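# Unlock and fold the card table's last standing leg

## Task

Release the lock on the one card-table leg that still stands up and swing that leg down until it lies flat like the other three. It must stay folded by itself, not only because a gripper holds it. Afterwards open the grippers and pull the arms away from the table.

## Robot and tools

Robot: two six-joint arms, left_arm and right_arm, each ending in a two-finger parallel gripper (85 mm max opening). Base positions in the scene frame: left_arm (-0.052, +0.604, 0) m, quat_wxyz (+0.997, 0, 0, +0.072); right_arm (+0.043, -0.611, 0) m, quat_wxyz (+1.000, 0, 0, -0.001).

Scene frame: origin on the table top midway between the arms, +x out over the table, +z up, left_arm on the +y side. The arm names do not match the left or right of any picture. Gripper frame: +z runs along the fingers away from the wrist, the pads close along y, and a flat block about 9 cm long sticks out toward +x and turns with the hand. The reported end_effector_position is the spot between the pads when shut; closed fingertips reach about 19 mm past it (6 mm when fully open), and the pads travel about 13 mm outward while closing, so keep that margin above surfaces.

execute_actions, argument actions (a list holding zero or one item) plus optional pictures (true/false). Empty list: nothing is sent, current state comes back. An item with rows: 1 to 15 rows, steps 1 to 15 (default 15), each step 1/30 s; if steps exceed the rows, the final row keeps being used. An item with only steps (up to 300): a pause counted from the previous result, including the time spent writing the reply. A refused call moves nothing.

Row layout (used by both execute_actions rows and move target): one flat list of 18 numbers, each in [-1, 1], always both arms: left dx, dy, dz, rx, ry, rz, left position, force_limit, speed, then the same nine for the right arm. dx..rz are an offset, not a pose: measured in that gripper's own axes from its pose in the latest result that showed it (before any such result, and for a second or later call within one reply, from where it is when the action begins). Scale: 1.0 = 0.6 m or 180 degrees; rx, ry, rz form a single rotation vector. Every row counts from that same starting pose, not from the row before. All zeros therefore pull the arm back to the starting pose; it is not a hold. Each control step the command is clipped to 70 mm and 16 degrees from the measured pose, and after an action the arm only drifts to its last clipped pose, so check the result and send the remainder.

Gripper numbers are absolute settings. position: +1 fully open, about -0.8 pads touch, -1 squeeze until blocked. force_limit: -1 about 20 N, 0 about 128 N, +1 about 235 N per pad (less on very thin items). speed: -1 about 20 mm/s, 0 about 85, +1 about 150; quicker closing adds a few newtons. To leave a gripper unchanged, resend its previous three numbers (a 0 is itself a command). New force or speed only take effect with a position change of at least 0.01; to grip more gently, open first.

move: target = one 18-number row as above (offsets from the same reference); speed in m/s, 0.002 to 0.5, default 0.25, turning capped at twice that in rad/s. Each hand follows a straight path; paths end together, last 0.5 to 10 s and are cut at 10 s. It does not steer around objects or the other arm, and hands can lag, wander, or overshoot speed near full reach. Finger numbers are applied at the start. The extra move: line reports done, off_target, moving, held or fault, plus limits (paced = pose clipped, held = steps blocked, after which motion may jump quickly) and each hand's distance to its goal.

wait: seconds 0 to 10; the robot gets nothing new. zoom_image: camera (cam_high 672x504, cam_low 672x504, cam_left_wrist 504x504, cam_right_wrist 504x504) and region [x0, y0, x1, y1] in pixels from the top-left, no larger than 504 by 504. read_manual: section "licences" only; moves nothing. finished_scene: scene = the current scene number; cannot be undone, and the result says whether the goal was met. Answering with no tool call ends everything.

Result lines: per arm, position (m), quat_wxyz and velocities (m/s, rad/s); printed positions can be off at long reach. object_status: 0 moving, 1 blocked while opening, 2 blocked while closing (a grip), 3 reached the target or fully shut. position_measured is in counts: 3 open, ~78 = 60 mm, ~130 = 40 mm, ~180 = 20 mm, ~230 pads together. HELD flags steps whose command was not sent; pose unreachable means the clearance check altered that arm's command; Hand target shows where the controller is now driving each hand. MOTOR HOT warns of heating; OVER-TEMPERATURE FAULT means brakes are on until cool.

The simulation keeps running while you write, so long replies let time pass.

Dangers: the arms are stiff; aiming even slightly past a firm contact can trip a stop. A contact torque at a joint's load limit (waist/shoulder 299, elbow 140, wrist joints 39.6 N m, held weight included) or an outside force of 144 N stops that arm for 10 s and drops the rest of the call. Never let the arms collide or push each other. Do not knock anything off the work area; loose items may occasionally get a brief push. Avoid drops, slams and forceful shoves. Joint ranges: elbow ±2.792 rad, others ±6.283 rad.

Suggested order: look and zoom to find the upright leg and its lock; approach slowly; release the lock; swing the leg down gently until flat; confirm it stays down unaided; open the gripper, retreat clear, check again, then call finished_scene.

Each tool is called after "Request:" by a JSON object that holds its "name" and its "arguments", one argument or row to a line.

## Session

Request:
{"name": "execute_actions", "arguments": {
  "actions": []
}}

Scene clock: 0.00 s of 4050.00 s.
left_arm: end_effector_position=(+0.2938, +0.6301, +0.2394) position_measured=3 object_status=3 end_effector_quat_wxyz=(+0.166, +0.488, +0.831, +0.210) end_effector_velocity=(-0.000, -0.001, +0.000) end_effector_angular_velocity=(-0.002, +0.000, +0.001) | right_arm: end_effector_position=(+0.2684, +0.2066, +0.1013) position_measured=3 object_status=3 end_effector_quat_wxyz=(-0.179, +0.812, +0.498, +0.244) end_effector_velocity=(+0.001, -0.000, -0.000) end_effector_angular_velocity=(-0.000, +0.000, -0.001)
Joint positions: left_arm=[-0.462 -0.554  2.46   0.45   0.853  0.511] | right_arm=[ 1.283  0.428  1.868 -0.242  0.239 -2.743]
Joint velocities: left_arm=[-0.001 -0.    -0.    -0.002  0.    -0.001] | right_arm=[-0.001  0.001 -0.    -0.     0.    -0.   ]
Hand target (left_arm): +0.294, +0.630, +0.239; +0.166, +0.488, +0.831, +0.210
Hand target (right_arm): +0.268, +0.207, +0.101; -0.179, +0.812, +0.498, +0.244

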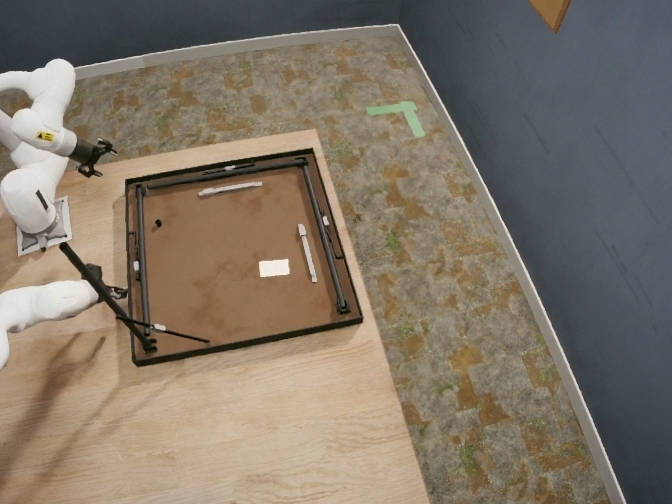

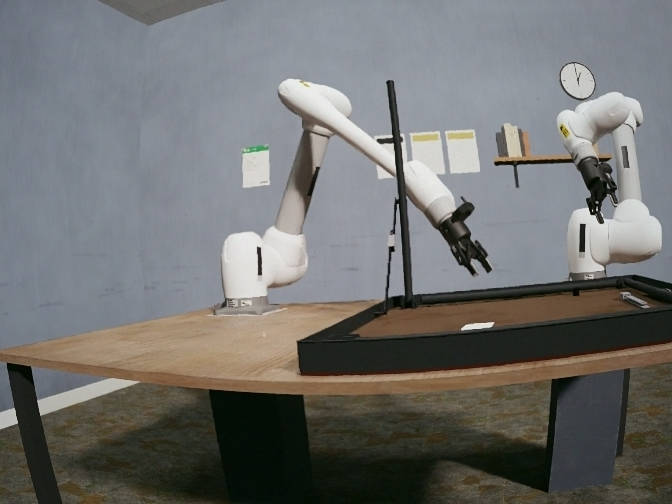

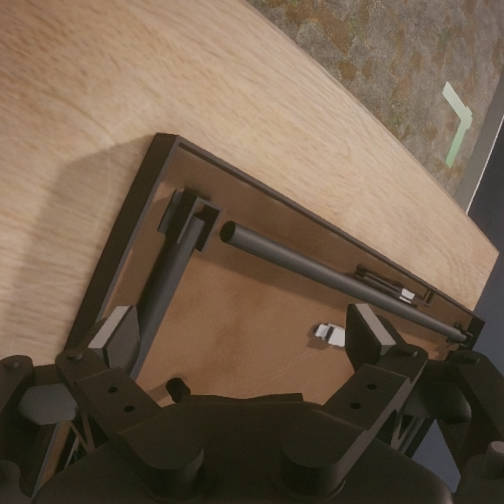

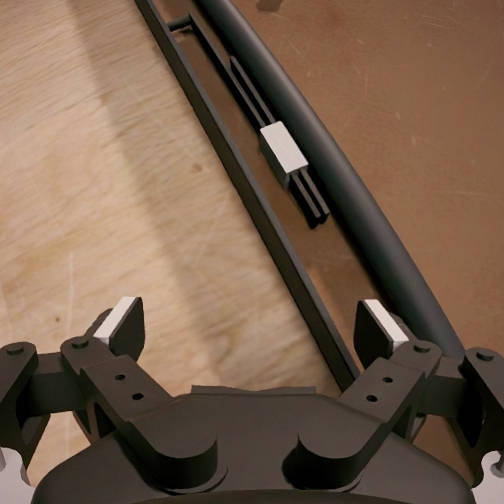

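Request:
{"name": "move", "arguments": {
  "target": [0,0,0,0,0,0,1,0,0, -0.426,0.108,-0.612,0,0,0,1,0,0]
}}

Request:
{"name": "move", "arguments": {
  "target": [-0.9185,-0.252,-0.66,-0.363,0.1517,0.5442,1,0,0, 0.226,0.358,0.248,0.027,0.3301,-0.2697,1,0,0]
}}

Scene clock: 18.97 s of 4050.00 s.
left_arm: end_effector_position=(+0.2938, +0.6301, +0.2394) position_measured=3 object_status=3 end_effector_quat_wxyz=(+0.166, +0.488, +0.831, +0.210) end_effector_velocity=(+0.000, +0.000, +0.000) end_effector_angular_velocity=(+0.001, -0.001, -0.000) | right_arm: end_effector_position=(+0.1482, -0.2025, +0.2508) position_measured=3 object_status=3 end_effector_quat_wxyz=(-0.179, +0.812, +0.498, +0.244) end_effector_velocity=(-0.001, -0.001, -0.002) end_effector_angular_velocity=(-0.001, +0.003, -0.001)
Joint positions: left_arm=[-0.462 -0.554  2.46   0.45   0.853  0.511] | right_arm=[ 1.277 -0.443  2.413 -0.1    0.559 -2.899]
Joint velocities: left_arm=[ 0.    -0.     0.     0.002 -0.001 -0.001] | right_arm=[ 0.    -0.001  0.003  0.002  0.     0.   ]
Hand target (left_arm): +0.294, +0.630, +0.239; +0.166, +0.488, +0.831, +0.210
Hand target (right_arm): +0.148, -0.202, +0.251; -0.179, +0.812, +0.498, +0.244
Off the commanded pose (left_arm): 0.000 m, 0 deg.
Off the commanded pose (right_arm): 0.000 m, 0 deg.
After step 90, 13.73 s passed at rest.
move: done

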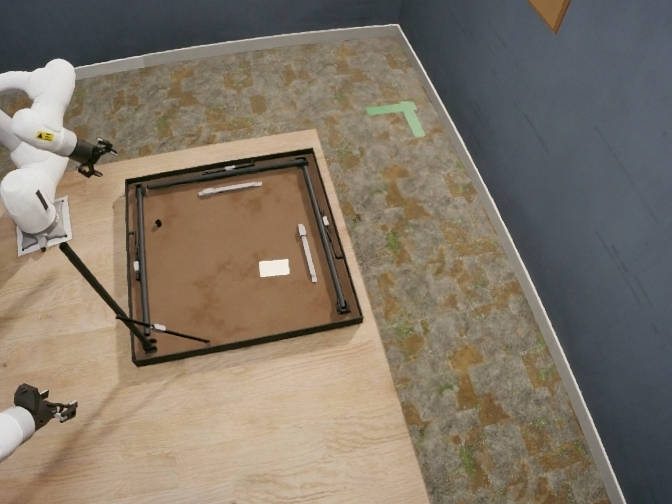

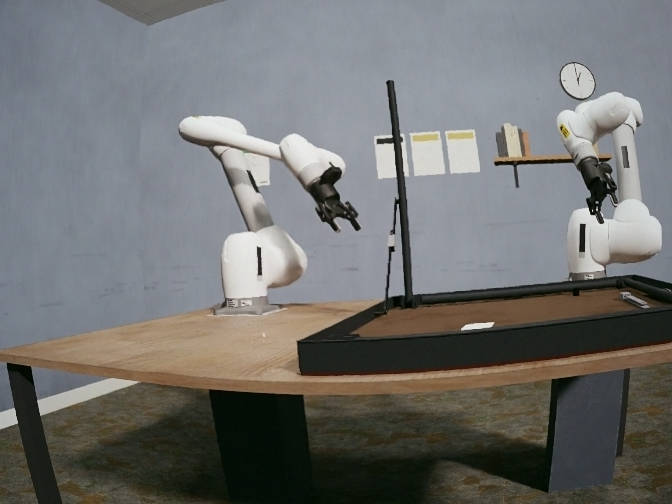

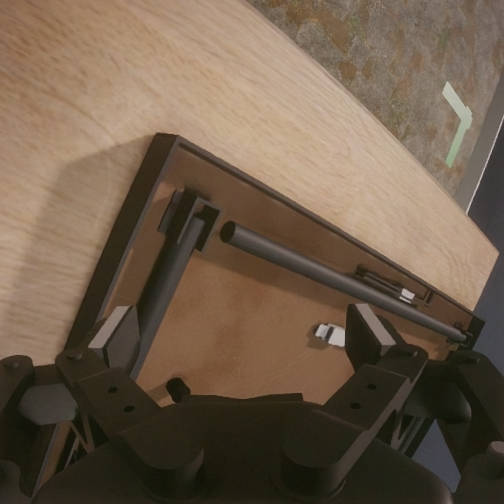

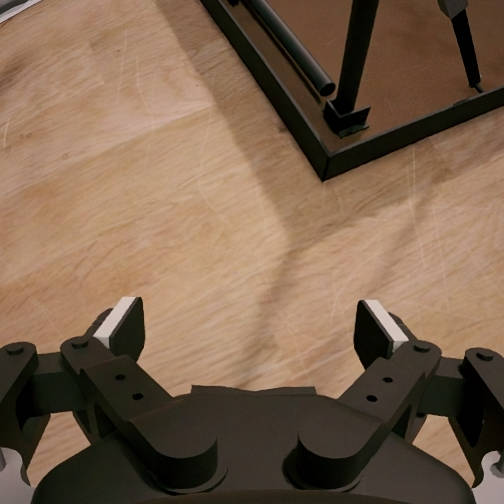

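Scene clock: 23.53 s of 4050.00 s.
left_arm: end_effector_position=(+0.2501, +0.0052, +0.5408) position_measured=3 object_status=3 end_effector_quat_wxyz=(+0.000, +0.707, -0.000, +0.707) end_effector_velocity=(+0.000, +0.000, -0.000) end_effector_angular_velocity=(+0.001, +0.001, +0.001) | right_arm: end_effector_position=(+0.4252, -0.1194, +0.1980) position_measured=3 object_status=3 end_effector_quat_wxyz=(-0.316, +0.316, +0.632, +0.633) end_effector_velocity=(+0.000, -0.000, -0.001) end_effector_angular_velocity=(-0.001, +0.001, -0.000)
Joint positions: left_arm=[-1.767  0.14   1.846  1.55   1.617  1.155] | right_arm=[ 0.388  0.395  2.405 -1.205 -1.444 -3.467]
Joint velocities: left_arm=[ 0.     0.    -0.    -0.001  0.001  0.001] | right_arm=[-0.001  0.001  0.    -0.001 -0.     0.   ]
Hand target (left_arm): +0.250, +0.005, +0.541; +0.000, +0.707, -0.000, +0.707
Hand target (right_arm): +0.425, -0.119, +0.198; -0.316, +0.316, +0.632, +0.633
Off the commanded pose (left_arm): 0.000 m, 0 deg.
Off the commanded pose (right_arm): 0.001 m, 0 deg.
move: done; limits=paced

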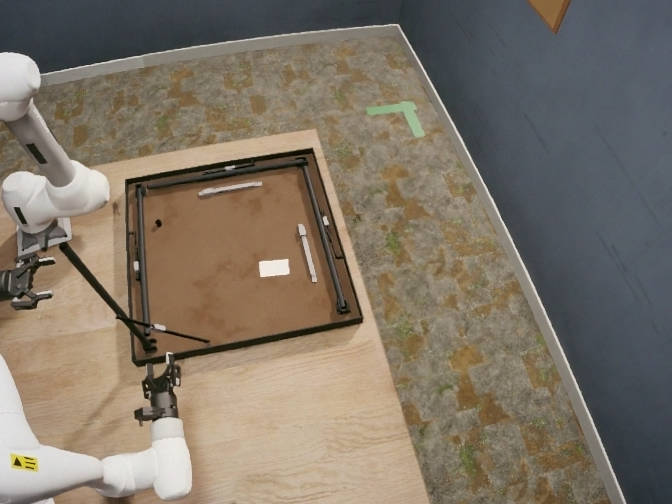

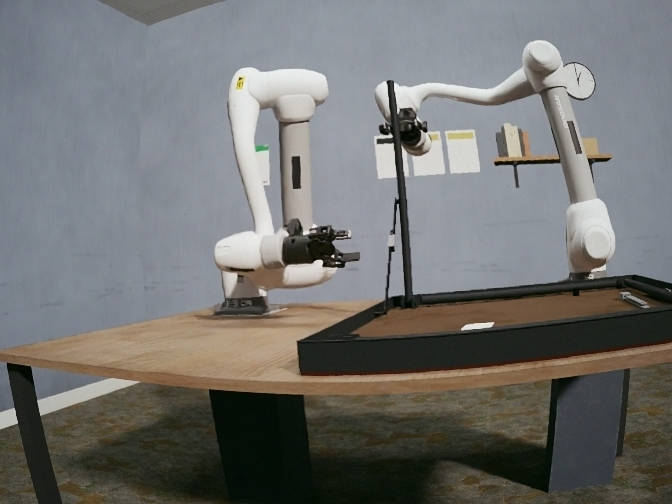

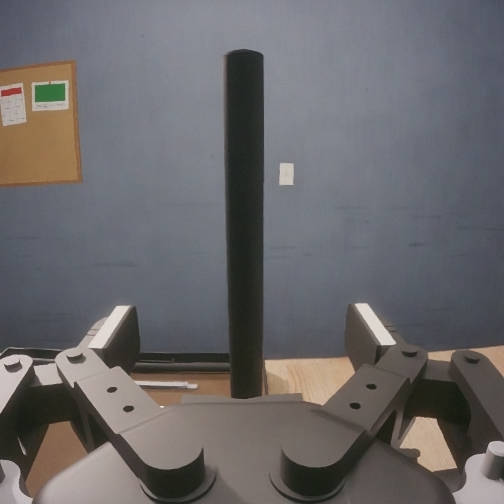

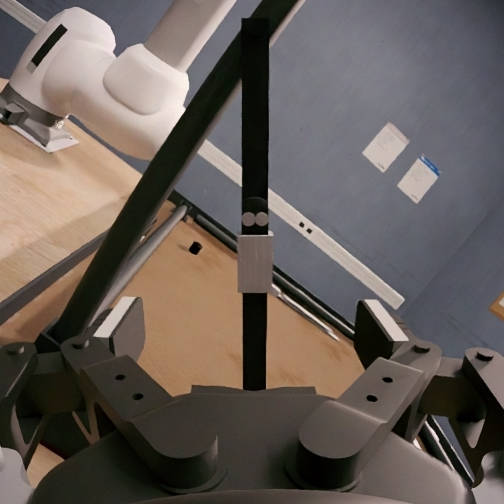

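Request:
{"name": "move", "arguments": {
  "target": [0,0,0,0,0,0,1,0,0, 0,0.004,0.165,0,0,0,1,0,0],
  "speed": 0.1
}}

Scene clock: 33.93 s of 4050.00 s.
left_arm: end_effector_position=(+0.2501, +0.0052, +0.5408) position_measured=3 object_status=3 end_effector_quat_wxyz=(+0.000, +0.707, -0.000, +0.707) end_effector_velocity=(+0.000, +0.000, -0.000) end_effector_angular_velocity=(+0.002, -0.000, +0.001) | right_arm: end_effector_position=(+0.4271, -0.0206, +0.1993) position_measured=3 object_status=3 end_effector_quat_wxyz=(-0.316, +0.316, +0.632, +0.633) end_effector_velocity=(+0.002, -0.000, +0.001) end_effector_angular_velocity=(+0.001, -0.002, -0.003)
Joint positions: left_arm=[-1.767  0.14   1.846  1.55   1.617  1.155] | right_arm=[ 0.579  0.438  2.304 -1.03  -1.356 -3.445]
Joint velocities: left_arm=[ 0.     0.     0.    -0.     0.     0.002] | right_arm=[-0.001 -0.001 -0.001  0.002  0.001  0.   ]
Hand target (left_arm): +0.250, +0.005, +0.541; +0.000, +0.707, -0.000, +0.707
Hand target (right_arm): +0.427, -0.021, +0.199; -0.316, +0.316, +0.632, +0.633
Off the commanded pose (left_arm): 0.000 m, 0 deg.
Off the commanded pose (right_arm): 0.000 m, 0 deg.
After step 90, 6.13 s passed at rest.
move: done

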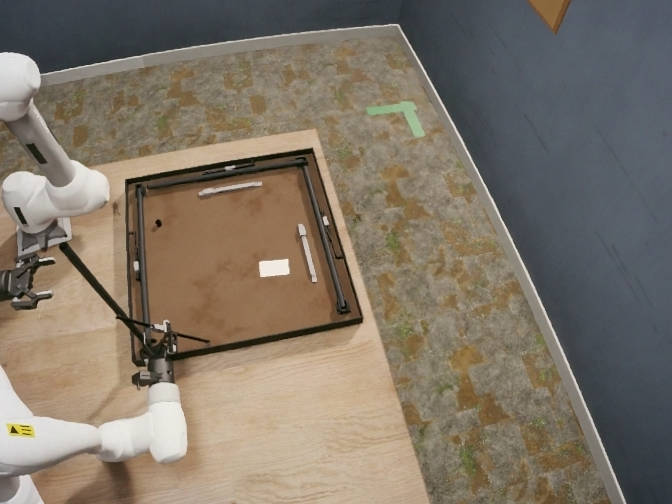

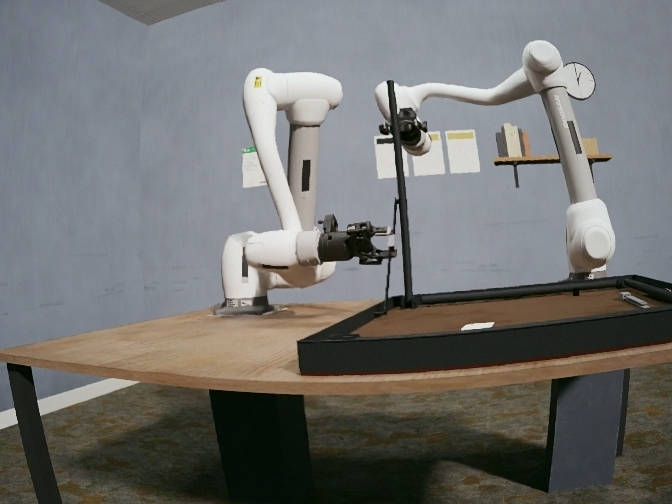

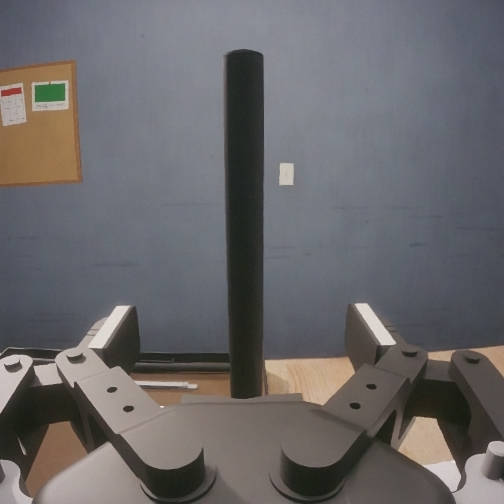

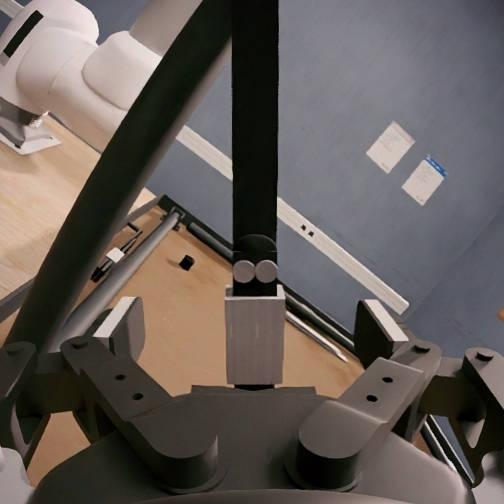

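Request:
{"name": "move", "arguments": {
  "target": [0,0,0,0,0,0,1,0,0, -0.005,0.003,0.012,0,0,0,1,0,0],
  "speed": 0.03
}}

Request:
{"name": "move", "arguments": {
  "target": [0,0,0,0,0,0,1,0,0, 0,0,0,0,0,0,-1,-0.5,-0.3]
}}

Request:
{"name": "move", "arguments": {
  "target": [0,0,0,0,0,0,1,0,0, -0.075,0,0,0,0,0,-1,-0.5,-0.3],
  "speed": 0.03
}}

Request:
{"name": "move", "arguments": {
  "target": [0,0,0.1,0,0,0,1,0,0, -0.003,0.037,0,0,0,0.044,-1,-0.5,-0.3],
  "speed": 0.03
}}

Scene clock: 44.77 s of 4050.00 s.
left_arm: end_effector_position=(+0.2501, +0.0052, +0.5408) position_measured=3 object_status=3 end_effector_quat_wxyz=(+0.000, +0.707, -0.000, +0.707) end_effector_velocity=(-0.000, -0.000, +0.001) end_effector_angular_velocity=(-0.001, -0.000, -0.002) | right_arm: end_effector_position=(+0.4304, -0.0134, +0.1979) position_measured=3 object_status=3 end_effector_quat_wxyz=(-0.316, +0.316, +0.632, +0.633) end_effector_velocity=(+0.001, +0.000, -0.001) end_effector_angular_velocity=(-0.000, +0.002, -0.001)
Joint positions: left_arm=[-1.767  0.14   1.846  1.55   1.617  1.155] | right_arm=[ 0.588  0.446  2.291 -1.022 -1.351 -3.443]
Joint velocities: left_arm=[-0.    -0.    -0.     0.001 -0.001  0.   ] | right_arm=[ 0.     0.002 -0.001  0.001 -0.     0.   ]
Hand target (left_arm): +0.250, +0.005, +0.541; +0.000, +0.707, -0.000, +0.707
Hand target (right_arm): +0.430, -0.013, +0.198; -0.316, +0.316, +0.632, +0.633
Off the commanded pose (left_arm): 0.000 m, 0 deg.
Off the commanded pose (right_arm): 0.000 m, 0 deg.
After step 90, 7.13 s passed at rest.
move: done

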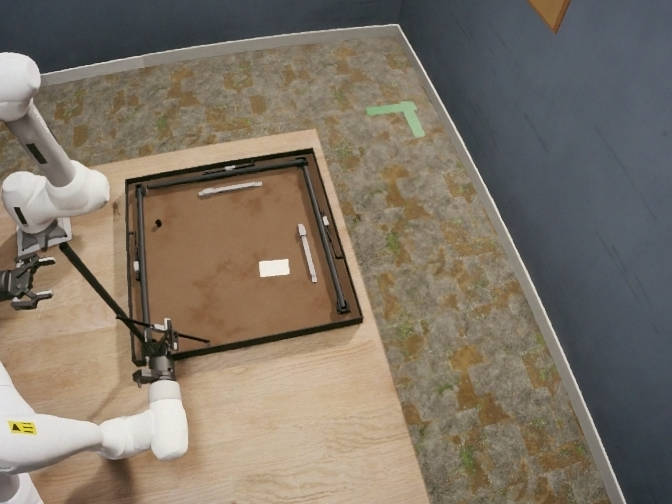

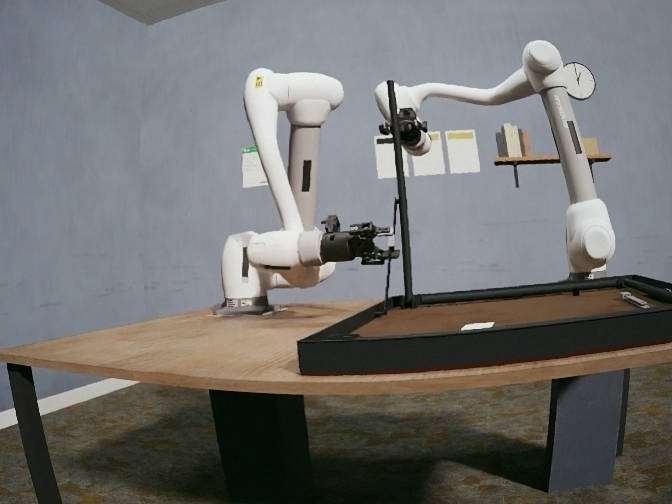

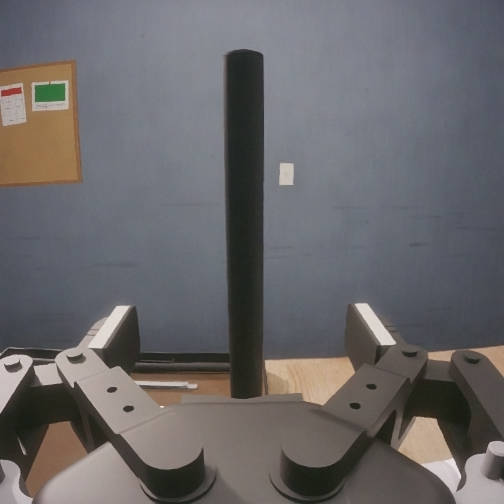

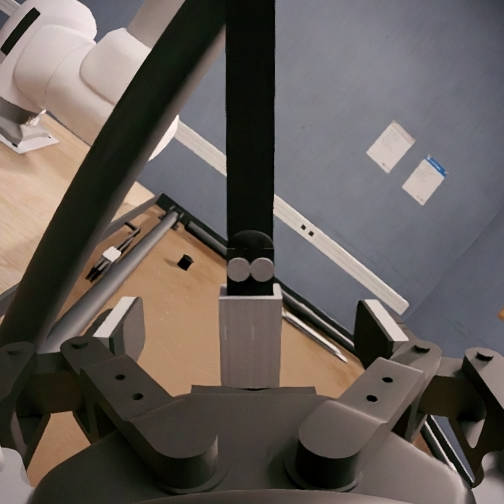

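Scene clock: 46.03 s of 4050.00 s.
left_arm: end_effector_position=(+0.2501, +0.0052, +0.5408) position_measured=3 object_status=3 end_effector_quat_wxyz=(+0.000, +0.707, -0.000, +0.707) end_effector_velocity=(-0.000, +0.000, +0.000) end_effector_angular_velocity=(+0.000, -0.001, +0.000) | right_arm: end_effector_position=(+0.4304, -0.0134, +0.1979) position_measured=177 object_status=0 end_effector_quat_wxyz=(-0.316, +0.316, +0.632, +0.633) end_effector_velocity=(+0.000, -0.000, -0.002) end_effector_angular_velocity=(-0.001, +0.002, +0.000)
Joint positions: left_arm=[-1.767  0.14   1.846  1.55   1.617  1.155] | right_arm=[ 0.588  0.446  2.291 -1.022 -1.351 -3.443]
Joint velocities: left_arm=[-0.    -0.     0.     0.     0.001  0.   ] | right_arm=[-0.001  0.002 -0.    -0.001 -0.     0.001]
Hand target (left_arm): +0.250, +0.005, +0.541; +0.000, +0.707, -0.000, +0.707
Hand target (right_arm): +0.430, -0.013, +0.198; -0.316, +0.316, +0.632, +0.633
Off the commanded pose (left_arm): 0.000 m, 0 deg.
Off the commanded pose (right_arm): 0.000 m, 0 deg.
move: done

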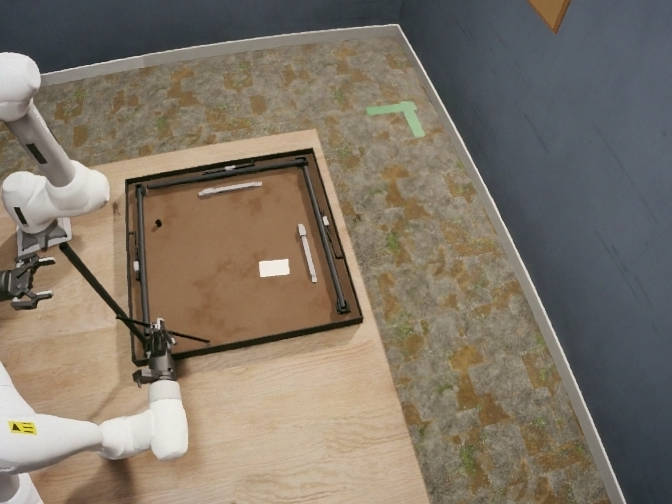

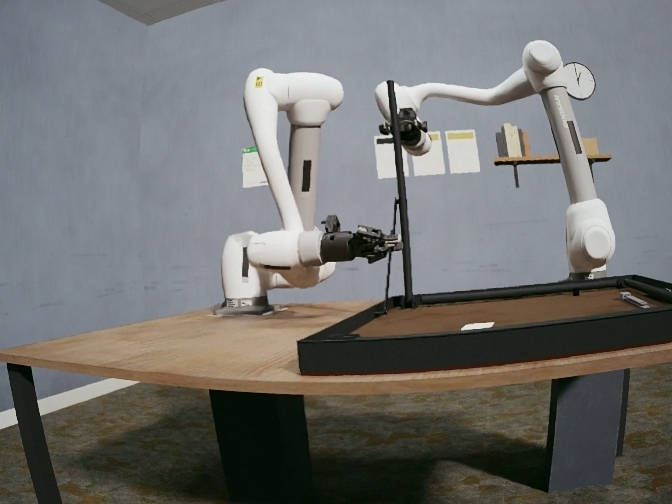

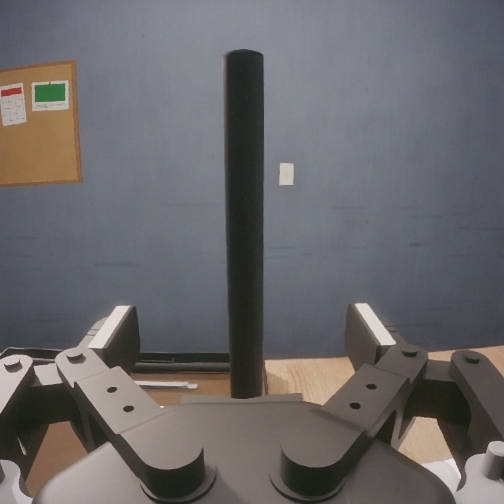

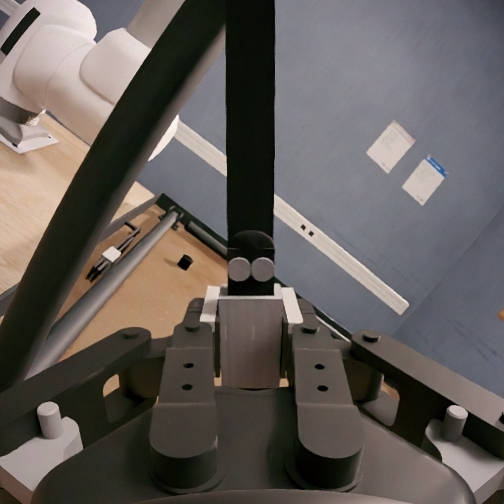

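Scene clock: 47.77 s of 4050.00 s.
left_arm: end_effector_position=(+0.2501, +0.0052, +0.5408) position_measured=3 object_status=3 end_effector_quat_wxyz=(+0.000, +0.707, -0.000, +0.707) end_effector_velocity=(-0.000, +0.000, -0.000) end_effector_angular_velocity=(+0.001, +0.001, +0.000) | right_arm: end_effector_position=(+0.4575, -0.0134, +0.1621) position_measured=177 object_status=2 end_effector_quat_wxyz=(-0.316, +0.316, +0.632, +0.633) end_effector_velocity=(-0.001, +0.001, -0.000) end_effector_angular_velocity=(+0.000, -0.000, +0.002)
Joint positions: left_arm=[-1.767  0.14   1.846  1.55   1.617  1.155] | right_arm=[ 0.559  0.534  2.254 -1.042 -1.386 -3.481]
Joint velocities: left_arm=[-0.    -0.     0.    -0.001 -0.     0.001] | right_arm=[ 0.001  0.001 -0.001 -0.001 -0.001 -0.   ]
Hand target (left_arm): +0.250, +0.005, +0.541; +0.000, +0.707, -0.000, +0.707
Hand target (right_arm): +0.457, -0.013, +0.162; -0.316, +0.316, +0.632, +0.633
Off the commanded pose (left_arm): 0.000 m, 0 deg.
Off the commanded pose (right_arm): 0.000 m, 0 deg.
move: done

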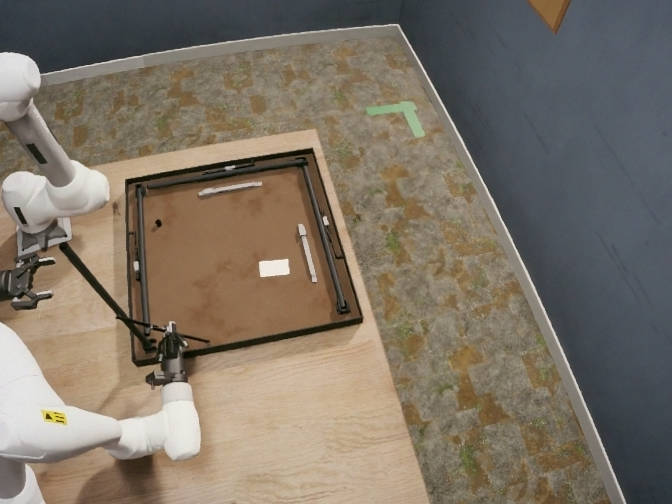

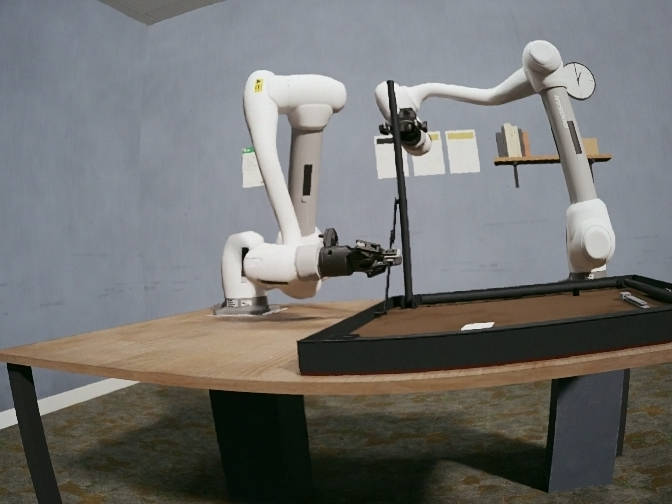

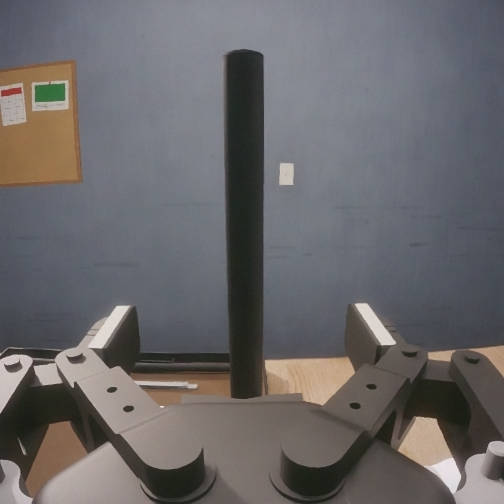

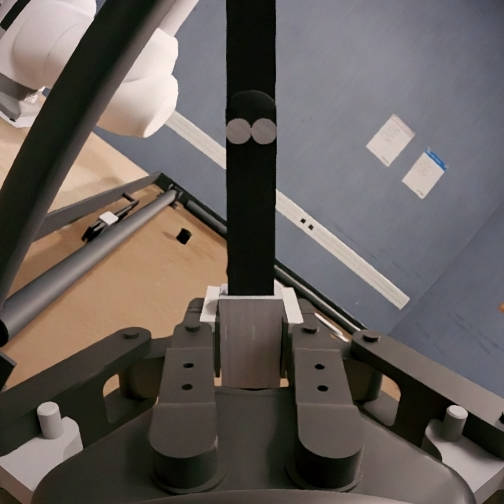

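Scene clock: 50.30 s of 4050.00 s.
left_arm: end_effector_position=(+0.3100, +0.0051, +0.5408) position_measured=3 object_status=3 end_effector_quat_wxyz=(+0.000, +0.707, -0.000, +0.707) end_effector_velocity=(+0.001, -0.000, +0.001) end_effector_angular_velocity=(+0.001, -0.002, -0.001) | right_arm: end_effector_position=(+0.4763, -0.0134, +0.1740) position_measured=177 object_status=2 end_effector_quat_wxyz=(-0.359, +0.359, +0.609, +0.609) end_effector_velocity=(-0.001, +0.000, +0.000) end_effector_angular_velocity=(+0.000, +0.001, +0.000)
Joint positions: left_arm=[-1.667  0.145  1.84   1.59   1.526  1.156] | right_arm=[ 0.54   0.522  2.224 -1.067 -1.372 -3.303]
Joint velocities: left_arm=[ 0.001  0.     0.     0.003 -0.001  0.001] | right_arm=[ 0.001 -0.001  0.001  0.001  0.     0.001]
Hand target (left_arm): +0.310, +0.005, +0.541; +0.000, +0.707, -0.000, +0.707
Hand target (right_arm): +0.476, -0.013, +0.174; -0.359, +0.359, +0.609, +0.609
Off the commanded pose (left_arm): 0.000 m, 0 deg.
Off the commanded pose (right_arm): 0.000 m, 0 deg.
move: done

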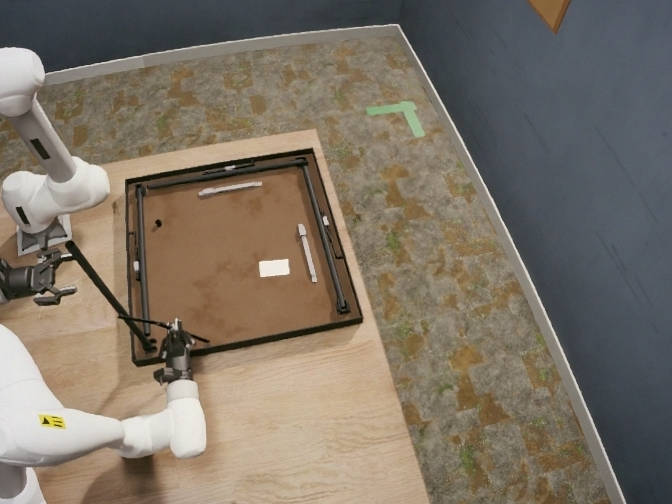

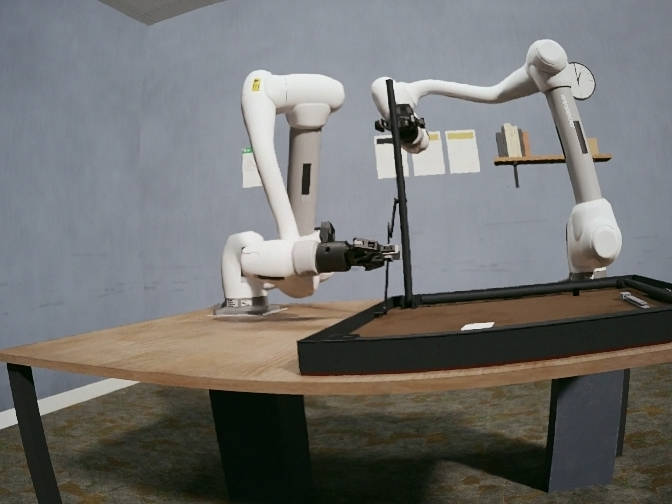

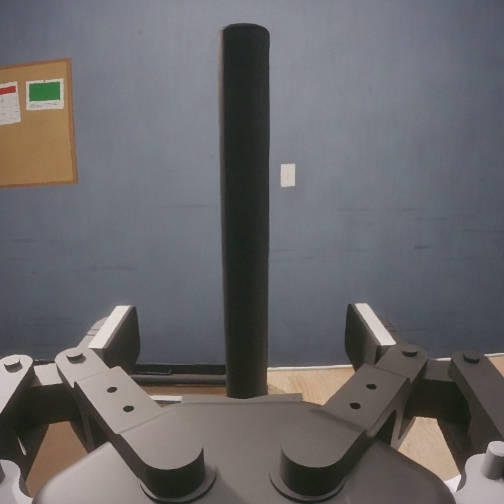

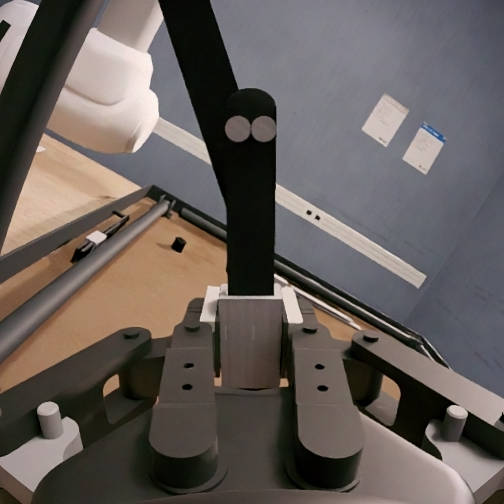

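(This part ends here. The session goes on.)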